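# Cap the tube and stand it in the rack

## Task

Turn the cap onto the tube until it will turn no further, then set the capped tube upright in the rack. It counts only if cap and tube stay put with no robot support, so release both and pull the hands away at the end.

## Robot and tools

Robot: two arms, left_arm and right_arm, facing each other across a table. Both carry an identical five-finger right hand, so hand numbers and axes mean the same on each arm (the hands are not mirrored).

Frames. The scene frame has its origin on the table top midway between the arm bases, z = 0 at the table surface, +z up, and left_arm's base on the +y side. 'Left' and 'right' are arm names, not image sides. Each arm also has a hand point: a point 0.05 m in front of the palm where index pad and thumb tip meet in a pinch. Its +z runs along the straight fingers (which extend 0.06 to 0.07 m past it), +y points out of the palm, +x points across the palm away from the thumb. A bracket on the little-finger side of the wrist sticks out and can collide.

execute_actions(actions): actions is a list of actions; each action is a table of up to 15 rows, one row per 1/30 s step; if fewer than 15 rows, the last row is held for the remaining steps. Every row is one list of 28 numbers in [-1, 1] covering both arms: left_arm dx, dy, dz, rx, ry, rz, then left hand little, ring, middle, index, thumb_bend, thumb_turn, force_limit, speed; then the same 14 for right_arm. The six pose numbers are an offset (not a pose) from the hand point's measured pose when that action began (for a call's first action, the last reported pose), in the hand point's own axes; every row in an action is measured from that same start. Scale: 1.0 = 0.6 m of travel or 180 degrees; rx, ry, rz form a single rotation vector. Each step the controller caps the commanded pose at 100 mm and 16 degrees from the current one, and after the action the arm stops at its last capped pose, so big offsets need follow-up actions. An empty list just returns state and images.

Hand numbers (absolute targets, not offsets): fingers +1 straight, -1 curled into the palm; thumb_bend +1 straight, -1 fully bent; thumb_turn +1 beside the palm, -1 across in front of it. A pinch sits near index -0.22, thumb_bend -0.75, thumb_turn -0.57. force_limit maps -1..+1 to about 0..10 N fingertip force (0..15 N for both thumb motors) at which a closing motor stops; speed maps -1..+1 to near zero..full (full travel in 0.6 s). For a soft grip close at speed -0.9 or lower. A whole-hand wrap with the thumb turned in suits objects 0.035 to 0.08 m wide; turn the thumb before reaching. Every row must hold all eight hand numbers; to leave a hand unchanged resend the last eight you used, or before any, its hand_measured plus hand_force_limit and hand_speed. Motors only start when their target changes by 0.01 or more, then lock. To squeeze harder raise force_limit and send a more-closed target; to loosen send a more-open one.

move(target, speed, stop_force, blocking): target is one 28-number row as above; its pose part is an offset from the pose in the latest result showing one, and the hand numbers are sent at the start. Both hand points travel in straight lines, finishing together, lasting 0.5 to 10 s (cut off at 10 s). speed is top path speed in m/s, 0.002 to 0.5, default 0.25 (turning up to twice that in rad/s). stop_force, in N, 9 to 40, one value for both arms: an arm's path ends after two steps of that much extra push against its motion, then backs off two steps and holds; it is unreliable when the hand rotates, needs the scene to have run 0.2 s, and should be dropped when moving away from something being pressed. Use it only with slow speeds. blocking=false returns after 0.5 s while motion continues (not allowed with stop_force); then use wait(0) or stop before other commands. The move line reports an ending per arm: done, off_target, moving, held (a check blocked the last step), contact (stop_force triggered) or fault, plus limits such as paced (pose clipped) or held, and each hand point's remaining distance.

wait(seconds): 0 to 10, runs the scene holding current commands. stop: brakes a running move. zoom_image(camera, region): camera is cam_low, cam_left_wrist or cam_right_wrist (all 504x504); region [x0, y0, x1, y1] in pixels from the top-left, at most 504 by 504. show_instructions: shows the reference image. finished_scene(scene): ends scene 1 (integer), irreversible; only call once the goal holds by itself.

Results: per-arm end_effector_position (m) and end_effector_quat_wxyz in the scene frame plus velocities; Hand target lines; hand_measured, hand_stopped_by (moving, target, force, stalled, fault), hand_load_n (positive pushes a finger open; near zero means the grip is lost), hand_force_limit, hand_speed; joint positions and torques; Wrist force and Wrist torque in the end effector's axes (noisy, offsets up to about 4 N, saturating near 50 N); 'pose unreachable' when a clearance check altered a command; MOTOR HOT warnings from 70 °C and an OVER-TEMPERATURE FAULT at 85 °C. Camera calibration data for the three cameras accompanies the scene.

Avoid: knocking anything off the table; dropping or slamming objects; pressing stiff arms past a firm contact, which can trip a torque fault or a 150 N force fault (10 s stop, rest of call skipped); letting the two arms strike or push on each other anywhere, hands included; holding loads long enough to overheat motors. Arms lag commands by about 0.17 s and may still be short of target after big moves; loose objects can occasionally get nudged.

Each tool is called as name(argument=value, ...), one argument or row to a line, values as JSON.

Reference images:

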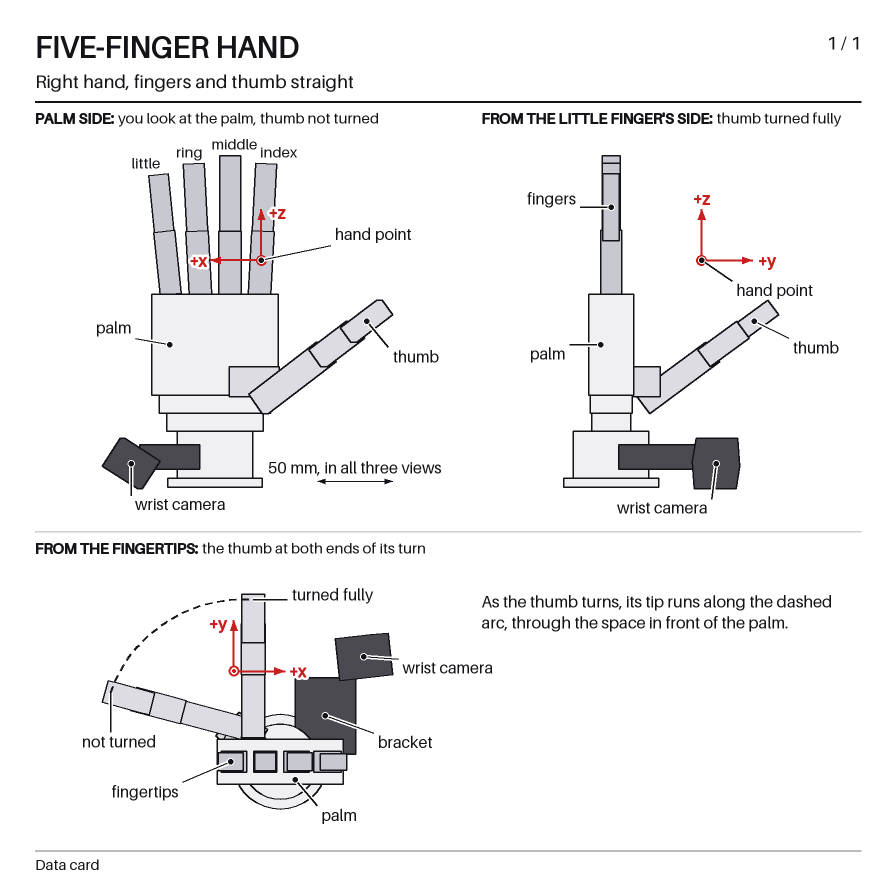

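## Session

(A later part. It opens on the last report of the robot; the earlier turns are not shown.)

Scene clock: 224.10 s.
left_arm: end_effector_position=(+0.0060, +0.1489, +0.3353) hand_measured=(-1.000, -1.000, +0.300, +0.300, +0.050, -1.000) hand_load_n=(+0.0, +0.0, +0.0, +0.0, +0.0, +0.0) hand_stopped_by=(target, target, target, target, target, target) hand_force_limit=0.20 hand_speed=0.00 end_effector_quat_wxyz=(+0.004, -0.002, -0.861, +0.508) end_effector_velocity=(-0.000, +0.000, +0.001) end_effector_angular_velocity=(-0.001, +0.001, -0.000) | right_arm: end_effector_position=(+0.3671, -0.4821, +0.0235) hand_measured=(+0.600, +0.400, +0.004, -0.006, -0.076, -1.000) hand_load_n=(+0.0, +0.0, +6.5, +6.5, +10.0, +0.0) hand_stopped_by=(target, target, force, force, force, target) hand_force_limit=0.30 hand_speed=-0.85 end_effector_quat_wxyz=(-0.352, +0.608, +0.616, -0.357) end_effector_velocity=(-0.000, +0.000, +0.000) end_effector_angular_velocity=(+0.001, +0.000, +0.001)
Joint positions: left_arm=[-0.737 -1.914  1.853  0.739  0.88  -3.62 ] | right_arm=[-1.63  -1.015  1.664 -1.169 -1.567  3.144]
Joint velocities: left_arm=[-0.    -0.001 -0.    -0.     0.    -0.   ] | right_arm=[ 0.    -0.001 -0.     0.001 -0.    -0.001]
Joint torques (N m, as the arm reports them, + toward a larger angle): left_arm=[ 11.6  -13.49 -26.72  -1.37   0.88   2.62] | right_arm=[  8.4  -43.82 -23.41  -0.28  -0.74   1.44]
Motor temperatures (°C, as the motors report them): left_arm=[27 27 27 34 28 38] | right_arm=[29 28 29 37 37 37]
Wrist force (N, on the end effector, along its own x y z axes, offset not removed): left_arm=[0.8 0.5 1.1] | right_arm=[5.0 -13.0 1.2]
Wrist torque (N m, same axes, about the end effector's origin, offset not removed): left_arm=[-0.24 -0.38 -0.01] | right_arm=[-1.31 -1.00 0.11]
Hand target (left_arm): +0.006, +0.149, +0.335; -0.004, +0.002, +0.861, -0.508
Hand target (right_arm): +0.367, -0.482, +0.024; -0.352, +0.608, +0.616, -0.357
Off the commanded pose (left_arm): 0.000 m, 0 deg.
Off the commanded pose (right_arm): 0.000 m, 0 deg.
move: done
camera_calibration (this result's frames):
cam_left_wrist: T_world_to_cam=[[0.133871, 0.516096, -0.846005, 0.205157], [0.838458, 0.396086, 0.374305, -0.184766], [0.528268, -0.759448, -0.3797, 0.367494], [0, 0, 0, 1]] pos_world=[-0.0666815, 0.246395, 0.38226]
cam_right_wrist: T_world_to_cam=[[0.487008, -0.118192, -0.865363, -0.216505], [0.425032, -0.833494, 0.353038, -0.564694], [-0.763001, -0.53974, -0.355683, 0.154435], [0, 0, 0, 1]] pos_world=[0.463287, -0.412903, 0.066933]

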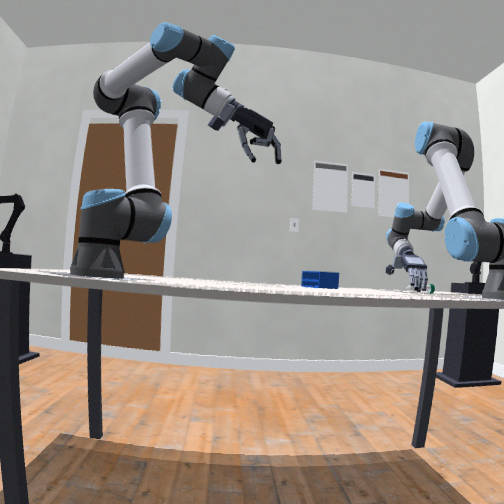

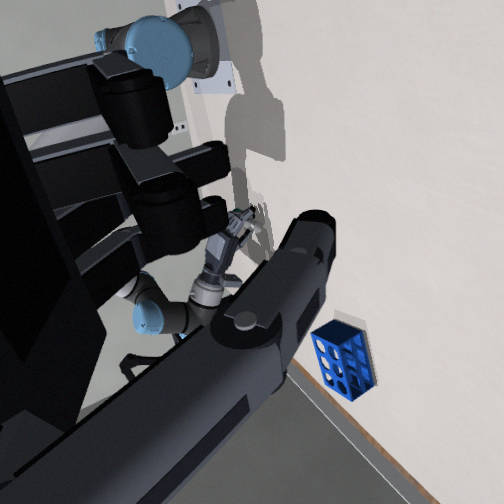

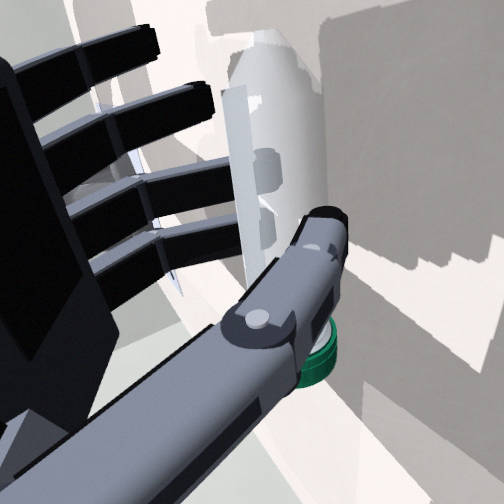

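Lift slightly and check (thumb may be on the table).

move(
  target=[0,0,0,0,0,0,-1,-1,0.3,0.3,0.05,-1,0.2,0,0,-0.006,-0.0035,0,0,0,0.6,0.4,-0.3,-0.3,-0.17,-1,0.3,-0.9],
  speed=0.02,
)

Scene clock: 224.90 s.
left_arm: end_effector_position=(+0.0060, +0.1489, +0.3353) hand_measured=(-1.000, -1.000, +0.300, +0.300, +0.050, -1.000) hand_load_n=(+0.0, +0.0, +0.0, +0.0, +0.0, +0.0) hand_stopped_by=(target, target, target, target, target, target) hand_force_limit=0.20 hand_speed=0.00 end_effector_quat_wxyz=(+0.004, -0.002, -0.861, +0.508) end_effector_velocity=(+0.000, +0.000, +0.000) end_effector_angular_velocity=(-0.000, +0.001, +0.000) | right_arm: end_effector_position=(+0.3671, -0.4820, +0.0275) hand_measured=(+0.600, +0.400, +0.004, -0.006, -0.076, -1.000) hand_load_n=(+0.0, +0.0, +6.5, +6.0, +10.5, +0.0) hand_stopped_by=(target, target, force, force, force, target) hand_force_limit=0.30 hand_speed=-0.90 end_effector_quat_wxyz=(-0.352, +0.608, +0.616, -0.357) end_effector_velocity=(+0.000, -0.000, +0.002) end_effector_angular_velocity=(+0.000, -0.001, +0.000)
Joint positions: left_arm=[-0.737 -1.914  1.853  0.739  0.88  -3.62 ] | right_arm=[-1.63  -1.021  1.661 -1.161 -1.567  3.144]
Joint velocities: left_arm=[ 0.    -0.001  0.    -0.    -0.    -0.   ] | right_arm=[ 0.    -0.003 -0.001  0.004 -0.    -0.   ]
Joint torques (N m, as the arm reports them, + toward a larger angle): left_arm=[  9.64 -12.82 -26.95  -1.2    1.03   2.64] | right_arm=[  8.8  -47.11 -27.03   2.03  -0.4    1.56]
Motor temperatures (°C, as the motors report them): left_arm=[27 27 27 34 28 38] | right_arm=[29 28 29 37 37 37]
Wrist force (N, on the end effector, along its own x y z axes, offset not removed): left_arm=[1.3 -1.6 0.7] | right_arm=[-2.3 -3.0 -2.8]
Wrist torque (N m, same axes, about the end effector's origin, offset not removed): left_arm=[-0.53 -0.40 0.02] | right_arm=[-0.02 0.63 -0.24]
Hand target (left_arm): +0.006, +0.149, +0.335; -0.004, +0.002, +0.861, -0.508
Hand target (right_arm): +0.367, -0.482, +0.028; -0.352, +0.608, +0.616, -0.357
Off the commanded pose (left_arm): 0.000 m, 0 deg.
Off the commanded pose (right_arm): 0.000 m, 0 deg.
move: done
camera_calibration (this result's frames):
cam_left_wrist: T_world_to_cam=[[0.133871, 0.516096, -0.846005, 0.205157], [0.838458, 0.396086, 0.374305, -0.184766], [0.528268, -0.759448, -0.3797, 0.367494], [0, 0, 0, 1]] pos_world=[-0.0666815, 0.246395, 0.38226]
cam_right_wrist: T_world_to_cam=[[0.487013, -0.118189, -0.865361, -0.213079], [0.425034, -0.833492, 0.35304, -0.566111], [-0.762997, -0.539743, -0.355687, 0.155874], [0, 0, 0, 1]] pos_world=[0.46332, -0.4129, 0.0709118]

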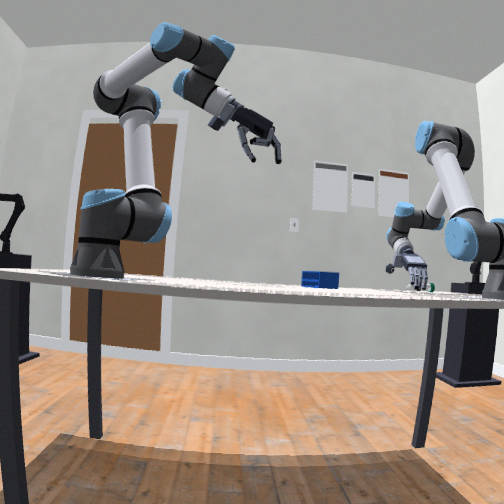

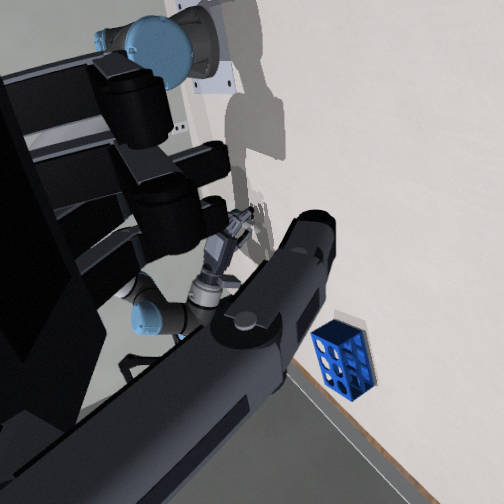

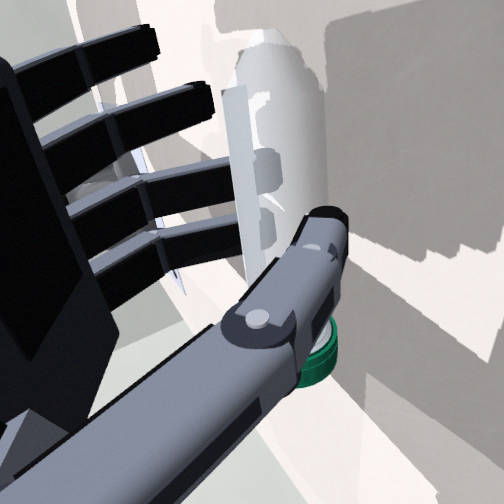

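move(
  target=[0,0,0,0,0,0,-1,-1,0.3,0.3,0.05,-1,0.2,0,0,-0.22,-0.127,0,0,0,0.6,0.4,-0.3,-0.3,-0.17,-1,0.3,-0.9],
  speed=0.2,
)

move(
  target=[0,0,0,0,0,0,-1,-1,0.3,0.3,0.05,-1,0.2,0,0.1,0,0,0.131,-0.131,0.487,0.6,0.4,-0.3,-0.3,-0.17,-1,0.3,-0.9],
)

move(
  target=[0,0,0,0,0,0,-1,-1,0.3,0.3,0.05,-1,0.2,0,0,-0.3,0.1,0.61,0,0,0.6,0.4,-0.3,-0.3,-0.17,-1,0.3,-0.9],
  speed=0.2,
)

Scene clock: 226.60 s.
left_arm: end_effector_position=(+0.0060, +0.1489, +0.3353) hand_measured=(-1.000, -1.000, +0.300, +0.300, +0.050, -1.000) hand_load_n=(+0.0, +0.0, +0.0, +0.0, +0.0, +0.0) hand_stopped_by=(target, target, target, target, target, target) hand_force_limit=0.20 hand_speed=0.00 end_effector_quat_wxyz=(+0.004, -0.002, -0.861, +0.508) end_effector_velocity=(+0.000, -0.000, -0.000) end_effector_angular_velocity=(+0.001, -0.000, +0.001) | right_arm: end_effector_position=(+0.3677, -0.4819, +0.1797) hand_measured=(+0.600, +0.400, +0.004, -0.006, -0.076, -1.000) hand_load_n=(+0.0, +0.0, +6.5, +6.0, +10.5, +0.0) hand_stopped_by=(target, target, force, force, force, target) hand_force_limit=0.30 hand_speed=-0.90 end_effector_quat_wxyz=(-0.352, +0.608, +0.616, -0.357) end_effector_velocity=(+0.000, +0.000, +0.002) end_effector_angular_velocity=(-0.000, -0.000, -0.001)
Joint positions: left_arm=[-0.737 -1.914  1.853  0.739  0.88  -3.62 ] | right_arm=[-1.63  -1.181  1.472 -0.812 -1.566  3.144]
Joint velocities: left_arm=[ 0.     0.001  0.    -0.    -0.    -0.   ] | right_arm=[-0.    -0.001 -0.004  0.005  0.001  0.001]
Joint torques (N m, as the arm reports them, + toward a larger angle): left_arm=[ 10.98 -12.6  -27.07  -1.38   1.01   2.62] | right_arm=[ -4.09 -44.57 -32.22   1.98  -0.83  -0.66]
Motor temperatures (°C, as the motors report them): left_arm=[27 27 27 34 28 38] | right_arm=[29 28 29 37 37 37]
Wrist force (N, on the end effector, along its own x y z axes, offset not removed): left_arm=[0.4 -0.3 1.7] | right_arm=[1.0 -1.5 -2.2]
Wrist torque (N m, same axes, about the end effector's origin, offset not removed): left_arm=[-0.31 -0.27 0.00] | right_arm=[0.14 0.10 -0.09]
Hand target (left_arm): +0.006, +0.149, +0.335; -0.004, +0.002, +0.861, -0.508
Hand target (right_arm): +0.368, -0.482, +0.180; -0.352, +0.608, +0.616, -0.357
Off the commanded pose (left_arm): 0.000 m, 0 deg.
Off the commanded pose (right_arm): 0.000 m, 0 deg.
move: done
camera_calibration (this result's frames):
cam_left_wrist: T_world_to_cam=[[0.133871, 0.516095, -0.846005, 0.205157], [0.838458, 0.396086, 0.374305, -0.184766], [0.528268, -0.759448, -0.3797, 0.367494], [0, 0, 0, 1]] pos_world=[-0.0666815, 0.246395, 0.38226]
cam_right_wrist: T_world_to_cam=[[0.487049, -0.118235, -0.865334, -0.0816598], [0.42497, -0.833508, 0.353079, -0.619951], [-0.76301, -0.539708, -0.355713, 0.210573], [0, 0, 0, 1]] pos_world=[0.463902, -0.412741, 0.223132]

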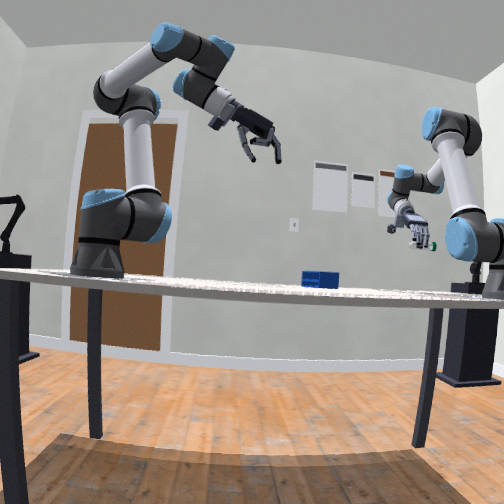

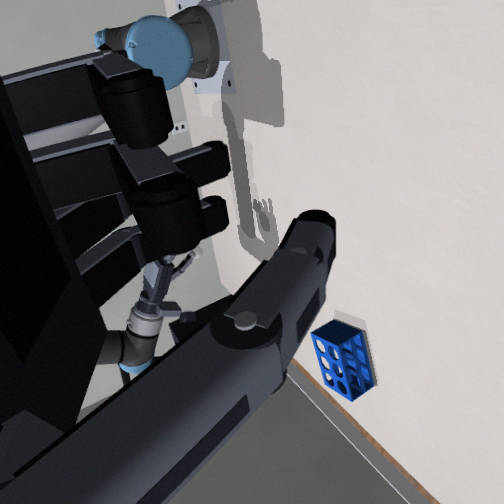

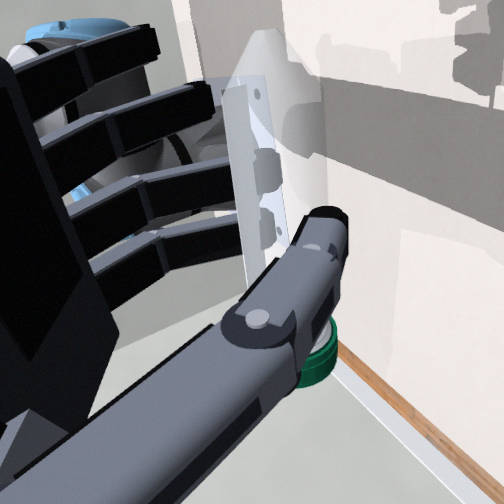

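Scene clock: 230.40 s.
left_arm: end_effector_position=(+0.0060, +0.1489, +0.3353) hand_measured=(-1.000, -1.000, +0.300, +0.300, +0.050, -1.000) hand_load_n=(+0.0, +0.0, +0.0, +0.0, +0.0, +0.0) hand_stopped_by=(target, target, target, target, target, target) hand_force_limit=0.20 hand_speed=0.00 end_effector_quat_wxyz=(+0.004, -0.002, -0.861, +0.508) end_effector_velocity=(-0.000, +0.000, +0.000) end_effector_angular_velocity=(-0.001, +0.001, -0.000) | right_arm: end_effector_position=(+0.3667, -0.4220, +0.1794) hand_measured=(+0.600, +0.400, +0.004, -0.006, -0.076, -1.000) hand_load_n=(+0.0, +0.0, +6.5, +6.0, +10.5, +0.0) hand_stopped_by=(target, target, force, force, force, target) hand_force_limit=0.30 hand_speed=-0.90 end_effector_quat_wxyz=(-0.003, -0.706, -0.006, +0.709) end_effector_velocity=(-0.000, +0.000, +0.000) end_effector_angular_velocity=(-0.012, +0.001, -0.004)
Joint positions: left_arm=[-0.737 -1.914  1.853  0.739  0.88  -3.62 ] | right_arm=[-1.496 -0.687  1.178 -0.486 -1.432  4.709]
Joint velocities: left_arm=[-0.    -0.001 -0.    -0.     0.    -0.   ] | right_arm=[-0.002  0.001  0.001 -0.001  0.002  0.012]
Joint torques (N m, as the arm reports them, + toward a larger angle): left_arm=[ 10.52 -12.66 -27.27  -1.24   0.84   2.4 ] | right_arm=[ -9.48 -39.7   -5.27   3.59   2.72   2.33]
Motor temperatures (°C, as the motors report them): left_arm=[27 27 27 34 28 38] | right_arm=[29 28 29 37 37 37]
Wrist force (N, on the end effector, along its own x y z axes, offset not removed): left_arm=[1.3 0.1 0.2] | right_arm=[2.7 -3.5 0.6]
Wrist torque (N m, same axes, about the end effector's origin, offset not removed): left_arm=[-0.23 -0.38 -0.02] | right_arm=[-0.20 -0.17 0.21]
Hand target (left_arm): +0.006, +0.149, +0.335; -0.004, +0.002, +0.861, -0.508
Hand target (right_arm): +0.367, -0.422, +0.179; +0.004, +0.706, +0.005, -0.709
Off the commanded pose (left_arm): 0.000 m, 0 deg.
Off the commanded pose (right_arm): 0.000 m, 0 deg.
move: done
camera_calibration (this result's frames):
cam_left_wrist: T_world_to_cam=[[0.133871, 0.516095, -0.846005, 0.205157], [0.838458, 0.396087, 0.374305, -0.184766], [0.528268, -0.759448, -0.3797, 0.367494], [0, 0, 0, 1]] pos_world=[-0.0666815, 0.246395, 0.38226]
cam_right_wrist: T_world_to_cam=[[0.00371973, -0.992584, 0.121502, -0.443159], [0.53735, 0.104454, 0.836866, -0.301734], [-0.843351, 0.062176, 0.533753, 0.365902], [0, 0, 0, 1]] pos_world=[0.472369, -0.431106, 0.111054]

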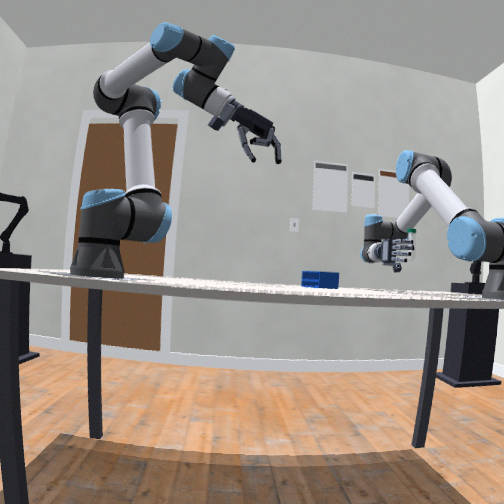

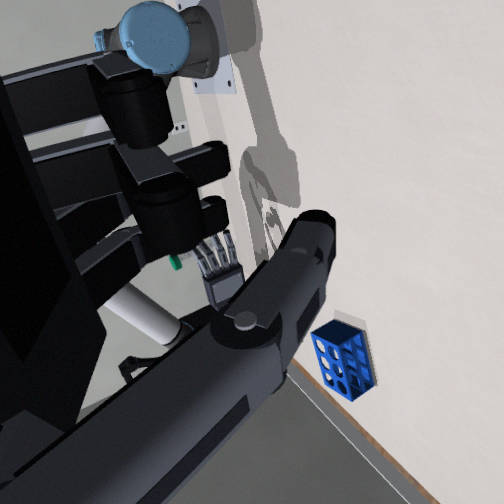

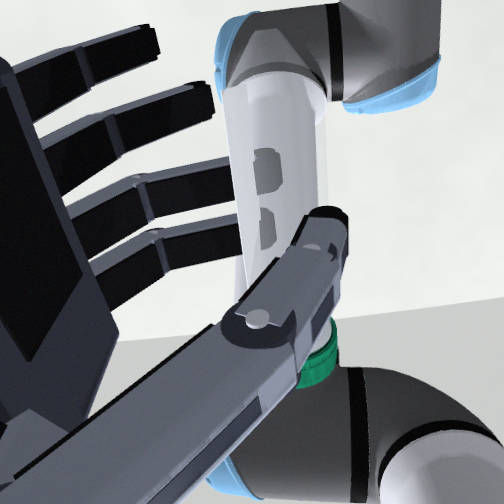

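Scene clock: 235.73 s.
left_arm: end_effector_position=(+0.0060, +0.1489, +0.3353) hand_measured=(-1.000, -1.000, +0.300, +0.300, +0.050, -1.000) hand_load_n=(+0.0, +0.0, +0.0, +0.0, +0.0, +0.0) hand_stopped_by=(target, target, target, target, target, target) hand_force_limit=0.20 hand_speed=0.00 end_effector_quat_wxyz=(+0.004, -0.002, -0.861, +0.508) end_effector_velocity=(-0.000, -0.000, -0.000) end_effector_angular_velocity=(+0.000, -0.000, +0.000) | right_arm: end_effector_position=(+0.3044, -0.2429, +0.1805) hand_measured=(+0.600, +0.400, +0.004, -0.006, -0.076, -1.000) hand_load_n=(+0.0, +0.0, +6.5, +6.0, +10.5, +0.0) hand_stopped_by=(target, target, force, force, force, target) hand_force_limit=0.30 hand_speed=-0.90 end_effector_quat_wxyz=(+0.574, -0.410, +0.577, +0.411) end_effector_velocity=(+0.000, +0.001, -0.001) end_effector_angular_velocity=(+0.018, -0.004, -0.013)
Joint positions: left_arm=[-0.737 -1.914  1.853  0.739  0.88  -3.62 ] | right_arm=[-1.78  -1.373  2.37  -0.98   0.199  4.7  ]
Joint velocities: left_arm=[-0.     0.001 -0.     0.    -0.    -0.   ] | right_arm=[ 0.005 -0.007  0.034 -0.123  0.018  0.096]
Joint torques (N m, as the arm reports them, + toward a larger angle): left_arm=[ 10.33 -12.84 -27.68  -1.26   0.89   2.62] | right_arm=[  7.12 -27.7   -0.82  -2.21   2.82   2.26]
Motor temperatures (°C, as the motors report them): left_arm=[27 27 27 34 28 38] | right_arm=[29 28 29 37 37 37]
Wrist force (N, on the end effector, along its own x y z axes, offset not removed): left_arm=[0.4 -1.1 1.5] | right_arm=[0.2 0.2 -1.9]
Wrist torque (N m, same axes, about the end effector's origin, offset not removed): left_arm=[-0.46 -0.22 -0.09] | right_arm=[0.19 0.53 -0.02]
Hand target (left_arm): +0.006, +0.149, +0.335; -0.004, +0.002, +0.861, -0.508
Hand target (right_arm): +0.304, -0.243, +0.180; +0.575, -0.410, +0.577, +0.411
Off the commanded pose (left_arm): 0.000 m, 0 deg.
Off the commanded pose (right_arm): 0.000 m, 0 deg.
move: done
camera_calibration (this result's frames):
cam_left_wrist: T_world_to_cam=[[0.133871, 0.516096, -0.846005, 0.205157], [0.838458, 0.396086, 0.374305, -0.184766], [0.528268, -0.759448, -0.3797, 0.367494], [0, 0, 0, 1]] pos_world=[-0.0666814, 0.246395, 0.38226]
cam_right_wrist: T_world_to_cam=[[-0.934587, 0.332158, 0.127351, 0.341048], [-0.0763515, -0.536948, 0.840153, -0.257403], [0.347444, 0.775473, 0.527185, 0.113588], [0, 0, 0, 1]] pos_world=[0.25962, -0.339578, 0.112943]

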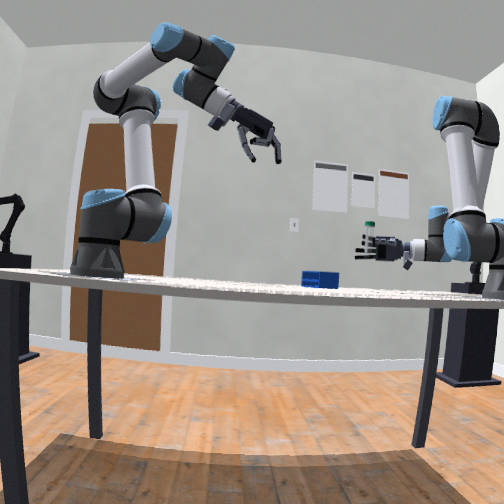

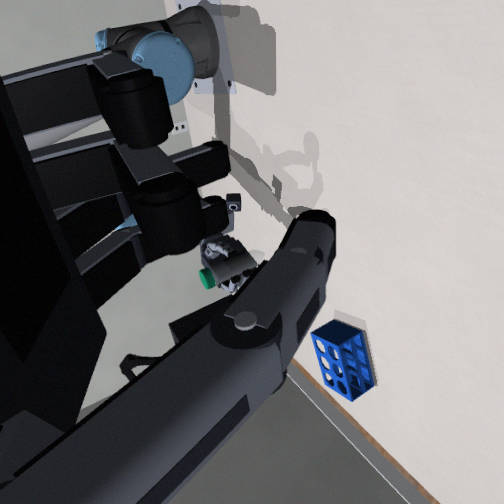

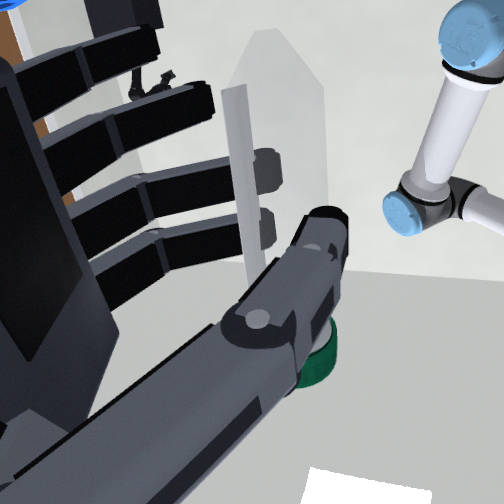

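move(
  target=[-0.042,-0.02,0.2425,0,0,0,-1,-1,0.3,0.3,0.25,-1,0.6,-0.5,0.01,0.5735,0.253,0,0,0,0.6,0.4,-0.3,-0.3,-0.17,-1,0.3,-0.9],
)

zoom_image(
  camera="cam_low",
  region=[270,170,350,260],
)

Scene clock: 238.20 s.
left_arm: end_effector_position=(+0.0303, +0.0154, +0.2757) hand_measured=(-1.000, -1.000, +0.300, +0.300, +0.250, -1.000) hand_load_n=(+0.0, +0.0, +0.0, +0.0, +0.0, +0.0) hand_stopped_by=(target, target, target, target, target, target) hand_force_limit=0.60 hand_speed=-0.50 end_effector_quat_wxyz=(+0.003, -0.002, -0.861, +0.509) end_effector_velocity=(+0.000, -0.000, +0.001) end_effector_angular_velocity=(-0.001, -0.001, -0.001) | right_arm: end_effector_position=(+0.0284, +0.0127, +0.1762) hand_measured=(+0.600, +0.400, +0.004, -0.006, -0.076, -1.000) hand_load_n=(+0.0, +0.0, +6.5, +6.0, +10.5, +0.0) hand_stopped_by=(target, target, force, force, force, target) hand_force_limit=0.30 hand_speed=-0.90 end_effector_quat_wxyz=(+0.574, -0.410, +0.577, +0.412) end_effector_velocity=(-0.001, +0.002, -0.000) end_effector_angular_velocity=(-0.000, +0.001, -0.004)
Joint positions: left_arm=[-0.356 -1.581  1.717  0.409  1.194 -3.364] | right_arm=[-0.564 -1.311  2.301 -0.988  1.415  4.716]
Joint velocities: left_arm=[ 0.001 -0.001 -0.001 -0.     0.001  0.002] | right_arm=[ 0.008  0.004 -0.005  0.003  0.012  0.001]
Joint torques (N m, as the arm reports them, + toward a larger angle): left_arm=[ 11.83  -8.69 -33.22  -1.85   1.2    2.77] | right_arm=[  7.37 -13.46 -23.83   0.4    2.97   2.34]
Motor temperatures (°C, as the motors report them): left_arm=[27 27 27 34 28 38] | right_arm=[29 28 29 37 37 37]
Wrist force (N, on the end effector, along its own x y z axes, offset not removed): left_arm=[0.5 -0.8 1.6] | right_arm=[-2.2 -1.3 0.3]
Wrist torque (N m, same axes, about the end effector's origin, offset not removed): left_arm=[-0.45 -0.27 -0.02] | right_arm=[-0.14 0.40 -0.12]
Hand target (left_arm): +0.030, +0.015, +0.276; -0.003, +0.002, +0.861, -0.509
Hand target (right_arm): +0.028, +0.013, +0.176; +0.574, -0.410, +0.577, +0.411
Off the commanded pose (left_arm): 0.001 m, 0 deg.
Off the commanded pose (right_arm): 0.001 m, 0 deg.
move: done
camera_calibration (this result's frames):
cam_left_wrist: T_world_to_cam=[[0.135049, 0.51493, -0.846528, 0.220551], [0.837995, 0.396518, 0.374884, -0.130172], [0.528702, -0.760014, -0.377959, 0.23013], [0, 0, 0, 1]] pos_world=[-0.0423722, 0.112949, 0.322482]
cam_right_wrist: T_world_to_cam=[[-0.934666, 0.331518, 0.12843, -0.00141419], [-0.0755269, -0.538143, 0.839463, -0.13752], [0.347411, 0.774918, 0.528023, 0.0134064], [0, 0, 0, 1]] pos_world=[-0.0163658, -0.0839254, 0.108546]

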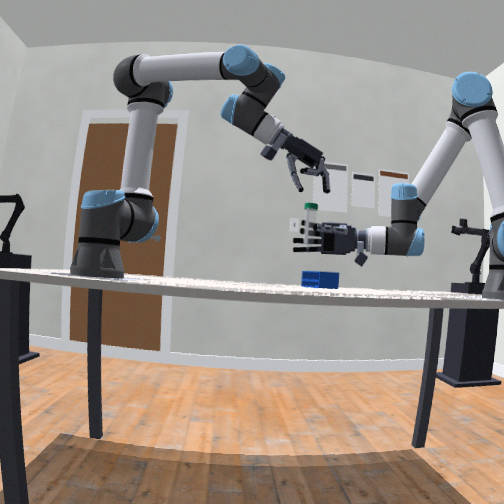

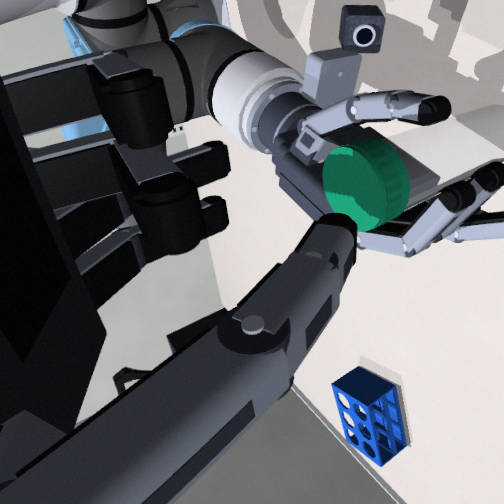

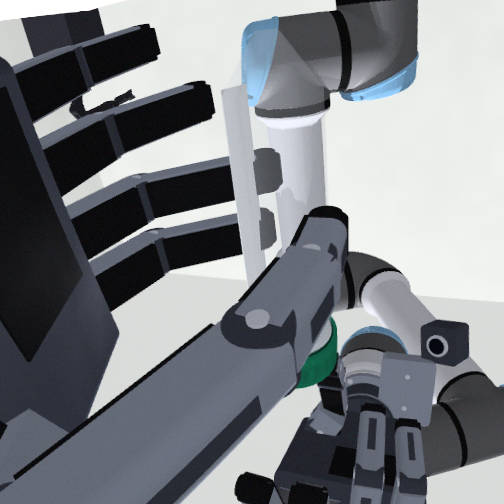

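Region (270, 170, 350, 260) of cam_low's 504x504 image, scaled by 5.600, with more detail than that image has.

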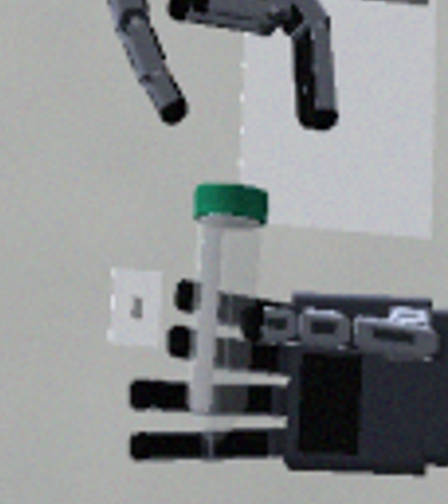

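move(
  target=[0,0.0625,0.035,0,0,0,-1,-1,0.3,0.3,0.25,-1,0.6,-0.5,0,0,0,0,0,0,0.6,0.4,-0.3,-0.3,-0.17,-1,0.3,-0.9],
  speed=0.05,
)

zoom_image(
  camera="cam_low",
  region=[280,170,340,230],
)

Scene clock: 239.63 s.
left_arm: end_effector_position=(+0.0303, +0.0152, +0.2330) hand_measured=(-1.000, -1.000, +0.300, +0.300, +0.250, -1.000) hand_load_n=(+0.0, +0.0, +0.0, +0.0, +0.0, +0.0) hand_stopped_by=(target, target, target, target, target, target) hand_force_limit=0.60 hand_speed=-0.50 end_effector_quat_wxyz=(+0.003, -0.002, -0.861, +0.509) end_effector_velocity=(-0.000, -0.000, -0.002) end_effector_angular_velocity=(-0.000, -0.000, -0.001) | right_arm: end_effector_position=(+0.0284, +0.0127, +0.1762) hand_measured=(+0.600, +0.400, +0.004, -0.006, -0.076, -1.000) hand_load_n=(+0.0, +0.0, +6.5, +6.0, +10.5, +0.0) hand_stopped_by=(target, target, force, force, force, target) hand_force_limit=0.30 hand_speed=-0.90 end_effector_quat_wxyz=(+0.574, -0.410, +0.577, +0.412) end_effector_velocity=(-0.000, -0.000, +0.000) end_effector_angular_velocity=(-0.001, +0.001, +0.001)
Joint positions: left_arm=[-0.355 -1.561  1.808  0.298  1.194 -3.364] | right_arm=[-0.564 -1.311  2.301 -0.988  1.415  4.716]
Joint velocities: left_arm=[-0.     0.002  0.004 -0.006  0.     0.   ] | right_arm=[ 0.001 -0.001  0.     0.002 -0.     0.   ]
Joint torques (N m, as the arm reports them, + toward a larger angle): left_arm=[ 10.93 -10.15  -7.49  -2.03   1.16   0.25] | right_arm=[ -9.28 -32.14  -1.83  -3.25  -2.57  -0.87]
Motor temperatures (°C, as the motors report them): left_arm=[27 27 27 34 28 38] | right_arm=[29 28 29 37 37 37]
Wrist force (N, on the end effector, along its own x y z axes, offset not removed): left_arm=[0.0 -1.6 2.3] | right_arm=[2.2 -3.3 -2.8]
Wrist torque (N m, same axes, about the end effector's origin, offset not removed): left_arm=[-0.61 -0.23 -0.10] | right_arm=[-0.14 -0.12 -0.06]
Hand target (left_arm): +0.030, +0.015, +0.233; -0.003, +0.002, +0.861, -0.509
Hand target (right_arm): +0.028, +0.013, +0.176; +0.574, -0.410, +0.577, +0.412
Off the commanded pose (left_arm): 0.000 m, 0 deg.
Off the commanded pose (right_arm): 0.000 m, 0 deg.
move: done
camera_calibration (this result's frames):
cam_left_wrist: T_world_to_cam=[[0.134927, 0.514973, -0.846521, 0.184479], [0.838008, 0.396558, 0.374812, -0.114009], [0.528713, -0.759963, -0.378046, 0.213796], [0, 0, 0, 1]] pos_world=[-0.0423874, 0.112687, 0.279722]
cam_right_wrist: T_world_to_cam=[[-0.934661, 0.331519, 0.128468, -0.00142061], [-0.0754968, -0.538152, 0.83946, -0.137521], [0.347432, 0.774911, 0.528018, 0.0134054], [0, 0, 0, 1]] pos_world=[-0.0163676, -0.0839242, 0.108548]

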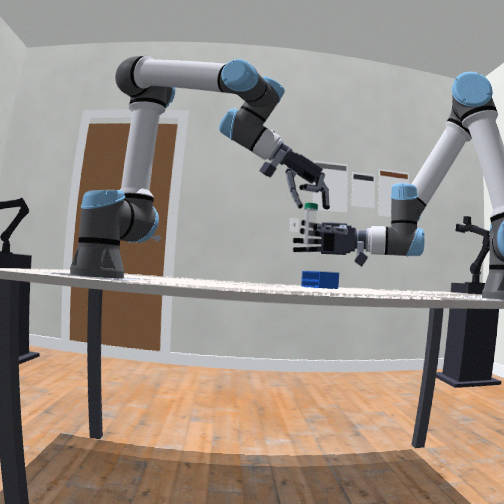

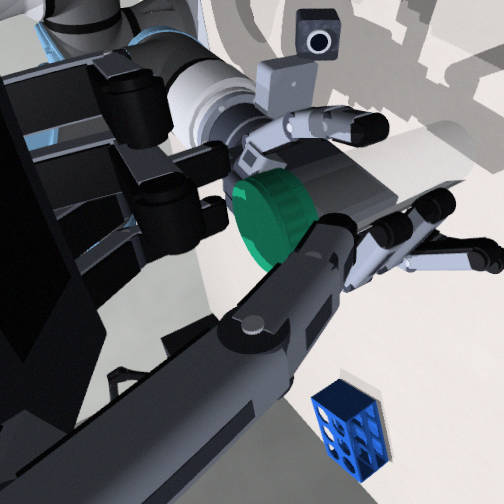

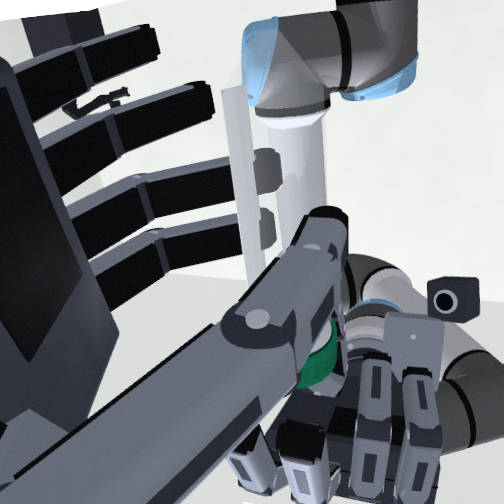

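Region (280, 170, 340, 230) of cam_low's 504x504 image, scaled by 8.400, with more detail than that image has.

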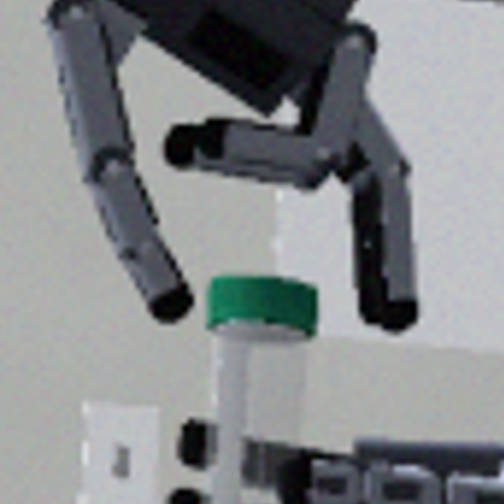

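Back ~2 mm, then grip here at -90°.

move(
  target=[0,0.002,-0.0027,0,0,0,-1,-1,0.22,0.2,0.07,-1,0.6,-0.5,0,0,0,0,0,0,0.6,0.4,-0.3,-0.3,-0.17,-1,0.3,-0.9],
  speed=0.02,
)

move(
  target=[0,0,0,0,0,0,-1,-1,0.06,0.045,-0.09,-1,0.6,-0.8,0,0,0,0,0,0,0.6,0.4,-0.3,-0.3,-0.17,-1,0.3,-0.9],
)

move(
  target=[0,-0.006,0.0119,0,0.1935,0.109,-1,-1,0.06,0.045,-0.09,-1,0.6,-0.8,0,0,0,0,0,0,0.6,0.4,-0.3,-0.3,-0.17,-1,0.3,-0.9],
  speed=0.15,
)

Scene clock: 240.67 s.
left_arm: end_effector_position=(+0.0304, +0.0171, +0.2327) hand_measured=(-1.000, -1.000, +0.220, +0.200, +0.070, -1.000) hand_load_n=(+0.0, +0.0, +0.0, +0.0, +0.0, +0.0) hand_stopped_by=(target, target, target, target, target, target) hand_force_limit=0.60 hand_speed=-0.50 end_effector_quat_wxyz=(+0.003, -0.002, -0.861, +0.509) end_effector_velocity=(-0.000, +0.001, +0.000) end_effector_angular_velocity=(-0.000, -0.000, -0.001) | right_arm: end_effector_position=(+0.0284, +0.0127, +0.1762) hand_measured=(+0.600, +0.400, +0.004, -0.006, -0.076, -1.000) hand_load_n=(+0.0, +0.0, +6.5, +6.0, +10.5, +0.0) hand_stopped_by=(target, target, force, force, force, target) hand_force_limit=0.30 hand_speed=-0.90 end_effector_quat_wxyz=(+0.574, -0.410, +0.577, +0.412) end_effector_velocity=(+0.000, +0.000, +0.000) end_effector_angular_velocity=(+0.001, -0.000, +0.000)
Joint positions: left_arm=[-0.358 -1.566  1.813  0.298  1.192 -3.366] | right_arm=[-0.564 -1.311  2.301 -0.988  1.415  4.716]
Joint velocities: left_arm=[-0.002 -0.002  0.002  0.    -0.001 -0.   ] | right_arm=[-0.    -0.    -0.    -0.001 -0.     0.   ]
Joint torques (N m, as the arm reports them, + toward a larger angle): left_arm=[ -9.14 -30.83  -9.6    2.08  -2.18  -2.39] | right_arm=[ -8.53 -32.19  -1.69  -3.29  -2.32  -1.63]
Motor temperatures (°C, as the motors report them): left_arm=[27 27 27 34 28 38] | right_arm=[29 28 29 37 37 37]
Wrist force (N, on the end effector, along its own x y z axes, offset not removed): left_arm=[1.4 -2.0 1.9] | right_arm=[1.2 -2.4 -2.5]
Wrist torque (N m, same axes, about the end effector's origin, offset not removed): left_arm=[-0.60 -0.40 0.00] | right_arm=[-0.21 0.28 0.10]
Hand target (left_arm): +0.030, +0.017, +0.233; -0.003, +0.002, +0.861, -0.509
Hand target (right_arm): +0.028, +0.013, +0.176; +0.574, -0.410, +0.577, +0.412
Off the commanded pose (left_arm): 0.000 m, 0 deg.
Off the commanded pose (right_arm): 0.000 m, 0 deg.
move: done
camera_calibration (this result's frames):
cam_left_wrist: T_world_to_cam=[[0.134916, 0.51499, -0.846513, 0.183262], [0.838003, 0.396565, 0.374817, -0.114688], [0.528724, -0.759949, -0.37806, 0.215136], [0, 0, 0, 1]] pos_world=[-0.0423636, 0.114596, 0.279455]
cam_right_wrist: T_world_to_cam=[[-0.934663, 0.331517, 0.128456, -0.00141834], [-0.0755057, -0.538151, 0.83946, -0.137521], [0.347424, 0.774913, 0.528021, 0.0134054], [0, 0, 0, 1]] pos_world=[-0.0163667, -0.0839251, 0.108548]

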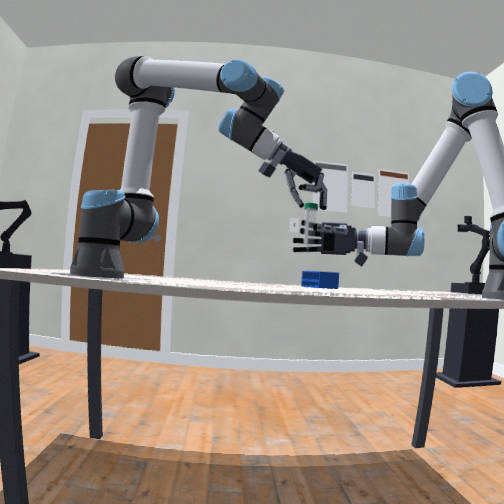

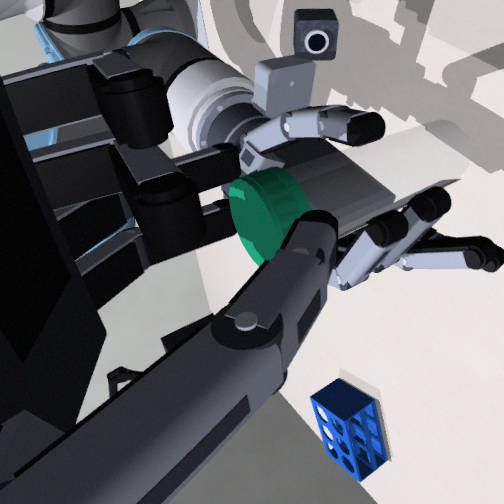

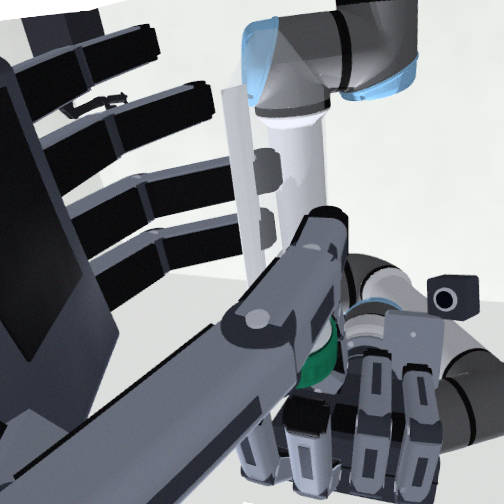

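Scene clock: 241.67 s.
left_arm: end_effector_position=(+0.0303, +0.0171, +0.2327) hand_measured=(-1.000, -1.000, +0.062, +0.048, -0.076, -1.000) hand_load_n=(+0.0, +0.0, +4.0, +7.0, +9.0, +0.0) hand_stopped_by=(target, target, target, target, stalled, target) hand_force_limit=0.60 hand_speed=-0.80 end_effector_quat_wxyz=(+0.003, -0.002, -0.861, +0.509) end_effector_velocity=(+0.000, +0.000, +0.000) end_effector_angular_velocity=(+0.000, -0.001, -0.000) | right_arm: end_effector_position=(+0.0284, +0.0127, +0.1762) hand_measured=(+0.600, +0.400, +0.004, -0.006, -0.076, -1.000) hand_load_n=(+0.0, +0.0, +5.5, +7.5, +10.0, +0.5) hand_stopped_by=(target, target, force, force, force, target) hand_force_limit=0.30 hand_speed=-0.90 end_effector_quat_wxyz=(+0.574, -0.410, +0.577, +0.412) end_effector_velocity=(+0.000, -0.000, -0.000) end_effector_angular_velocity=(-0.000, -0.000, -0.001)
Joint positions: left_arm=[-0.358 -1.566  1.814  0.298  1.192 -3.366] | right_arm=[-0.564 -1.311  2.301 -0.988  1.415  4.716]
Joint velocities: left_arm=[ 0.    -0.     0.     0.    -0.     0.001] | right_arm=[-0.     0.    -0.    -0.     0.001 -0.   ]
Joint torques (N m, as the arm reports them, + toward a larger angle): left_arm=[  0.73 -10.45 -30.5    1.27  -0.28  -1.44] | right_arm=[ -8.38 -32.15  -1.7   -2.69  -2.17  -1.4 ]
Motor temperatures (°C, as the motors report them): left_arm=[27 27 27 34 28 38] | right_arm=[29 28 29 37 37 37]
Wrist force (N, on the end effector, along its own x y z axes, offset not removed): left_arm=[2.3 -2.2 2.9] | right_arm=[0.1 -2.1 2.7]
Wrist torque (N m, same axes, about the end effector's origin, offset not removed): left_arm=[-0.57 -0.45 -0.05] | right_arm=[-0.28 0.03 0.17]
Hand target (left_arm): +0.030, +0.017, +0.233; -0.003, +0.002, +0.861, -0.509
Hand target (right_arm): +0.028, +0.013, +0.176; +0.574, -0.410, +0.577, +0.412
Off the commanded pose (left_arm): 0.000 m, 0 deg.
Off the commanded pose (right_arm): 0.000 m, 0 deg.
move: done
camera_calibration (this result's frames):
cam_left_wrist: T_world_to_cam=[[0.134921, 0.515, -0.846506, 0.183237], [0.838003, 0.396557, 0.374825, -0.114697], [0.528723, -0.759946, -0.378067, 0.215163], [0, 0, 0, 1]] pos_world=[-0.0423679, 0.114629, 0.279448]
cam_right_wrist: T_world_to_cam=[[-0.934665, 0.331515, 0.128453, -0.00141831], [-0.0755143, -0.538167, 0.839449, -0.137523], [0.347419, 0.774903, 0.528039, 0.0133983], [0, 0, 0, 1]] pos_world=[-0.0163654, -0.0839227, 0.108551]

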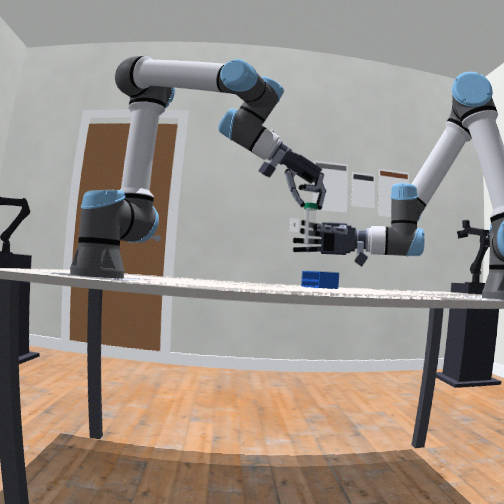

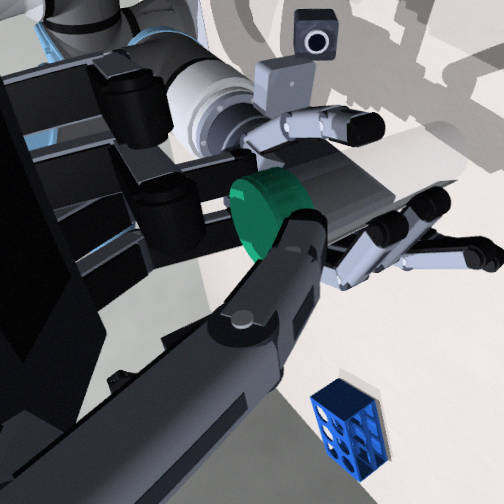

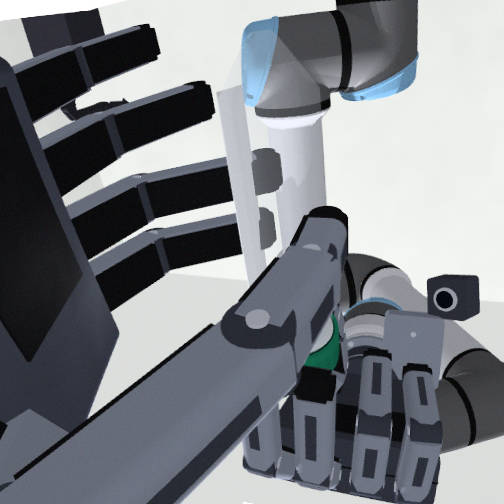

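Scene clock: 244.43 s.
left_arm: end_effector_position=(+0.0306, +0.0092, +0.2327) hand_measured=(-1.000, -1.000, +0.062, +0.048, -0.074, -1.000) hand_load_n=(+0.0, +0.0, +4.5, +7.0, +9.0, -1.5) hand_stopped_by=(target, target, target, target, stalled, target) hand_force_limit=0.60 hand_speed=-0.80 end_effector_quat_wxyz=(-0.173, +0.298, +0.808, -0.478) end_effector_velocity=(+0.000, -0.000, +0.000) end_effector_angular_velocity=(+0.002, -0.000, -0.014) | right_arm: end_effector_position=(+0.0284, +0.0127, +0.1762) hand_measured=(+0.600, +0.400, +0.004, -0.006, -0.076, -1.000) hand_load_n=(+0.0, +0.0, +2.0, +6.0, +7.0, -0.5) hand_stopped_by=(target, target, force, force, force, target) hand_force_limit=0.30 hand_speed=-0.90 end_effector_quat_wxyz=(+0.574, -0.410, +0.577, +0.412) end_effector_velocity=(+0.000, -0.000, -0.000) end_effector_angular_velocity=(-0.001, -0.001, -0.001)
Joint positions: left_arm=[ 0.016 -1.439  1.684  0.354  2.112 -2.797] | right_arm=[-0.564 -1.311  2.301 -0.988  1.415  4.716]
Joint velocities: left_arm=[ 0.006  0.008 -0.009  0.01   0.016  0.013] | right_arm=[-0.     0.001 -0.    -0.     0.001 -0.001]
Joint torques (N m, as the arm reports them, + toward a larger angle): left_arm=[ 10.42 -12.38 -33.42   2.98   1.86   2.69] | right_arm=[ -6.52 -26.77  -1.6   -1.96  -2.43  -1.59]
Motor temperatures (°C, as the motors report them): left_arm=[27 27 27 34 28 38] | right_arm=[29 28 29 37 37 37]
Wrist force (N, on the end effector, along its own x y z axes, offset not removed): left_arm=[1.3 -2.7 3.4] | right_arm=[4.4 -1.9 -1.2]
Wrist torque (N m, same axes, about the end effector's origin, offset not removed): left_arm=[-0.38 -0.53 0.02] | right_arm=[-0.10 -0.21 0.08]
Hand target (left_arm): +0.031, +0.009, +0.233; -0.173, +0.299, +0.808, -0.478
Hand target (right_arm): +0.028, +0.013, +0.176; +0.574, -0.410, +0.577, +0.412
Off the commanded pose (left_arm): 0.000 m, 0 deg.
Off the commanded pose (right_arm): 0.000 m, 0 deg.
move: done
camera_calibration (this result's frames):
cam_left_wrist: T_world_to_cam=[[0.44003, 0.304962, -0.844613, 0.179381], [0.894516, -0.231427, 0.382469, -0.109518], [-0.0788279, -0.923818, -0.374628, 0.228335], [0, 0, 0, 1]] pos_world=[0.0370318, 0.13089, 0.278936]
cam_right_wrist: T_world_to_cam=[[-0.934665, 0.331515, 0.128451, -0.0014178], [-0.0755202, -0.538176, 0.839442, -0.137527], [0.347417, 0.774897, 0.52805, 0.0133931], [0, 0, 0, 1]] pos_world=[-0.0163642, -0.0839219, 0.108556]

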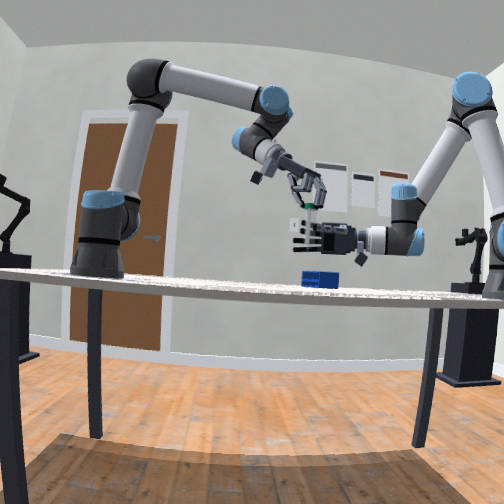

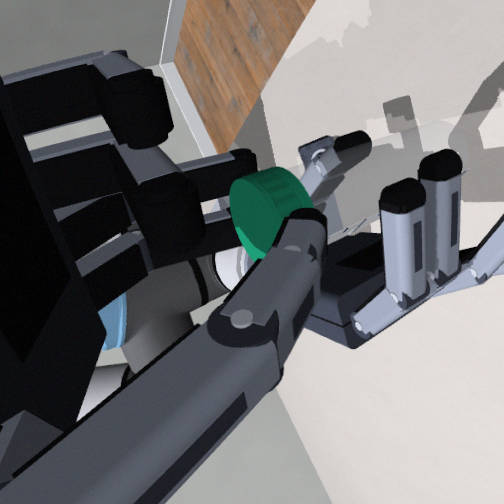

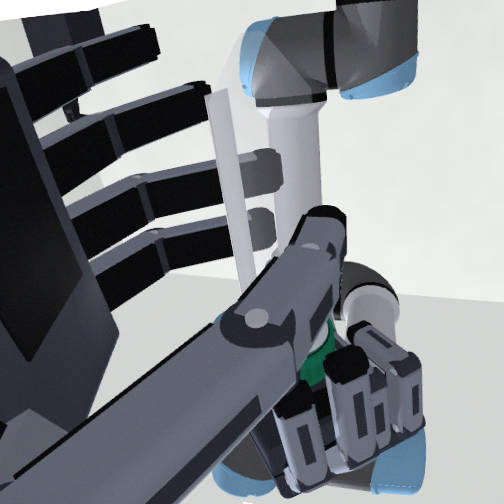

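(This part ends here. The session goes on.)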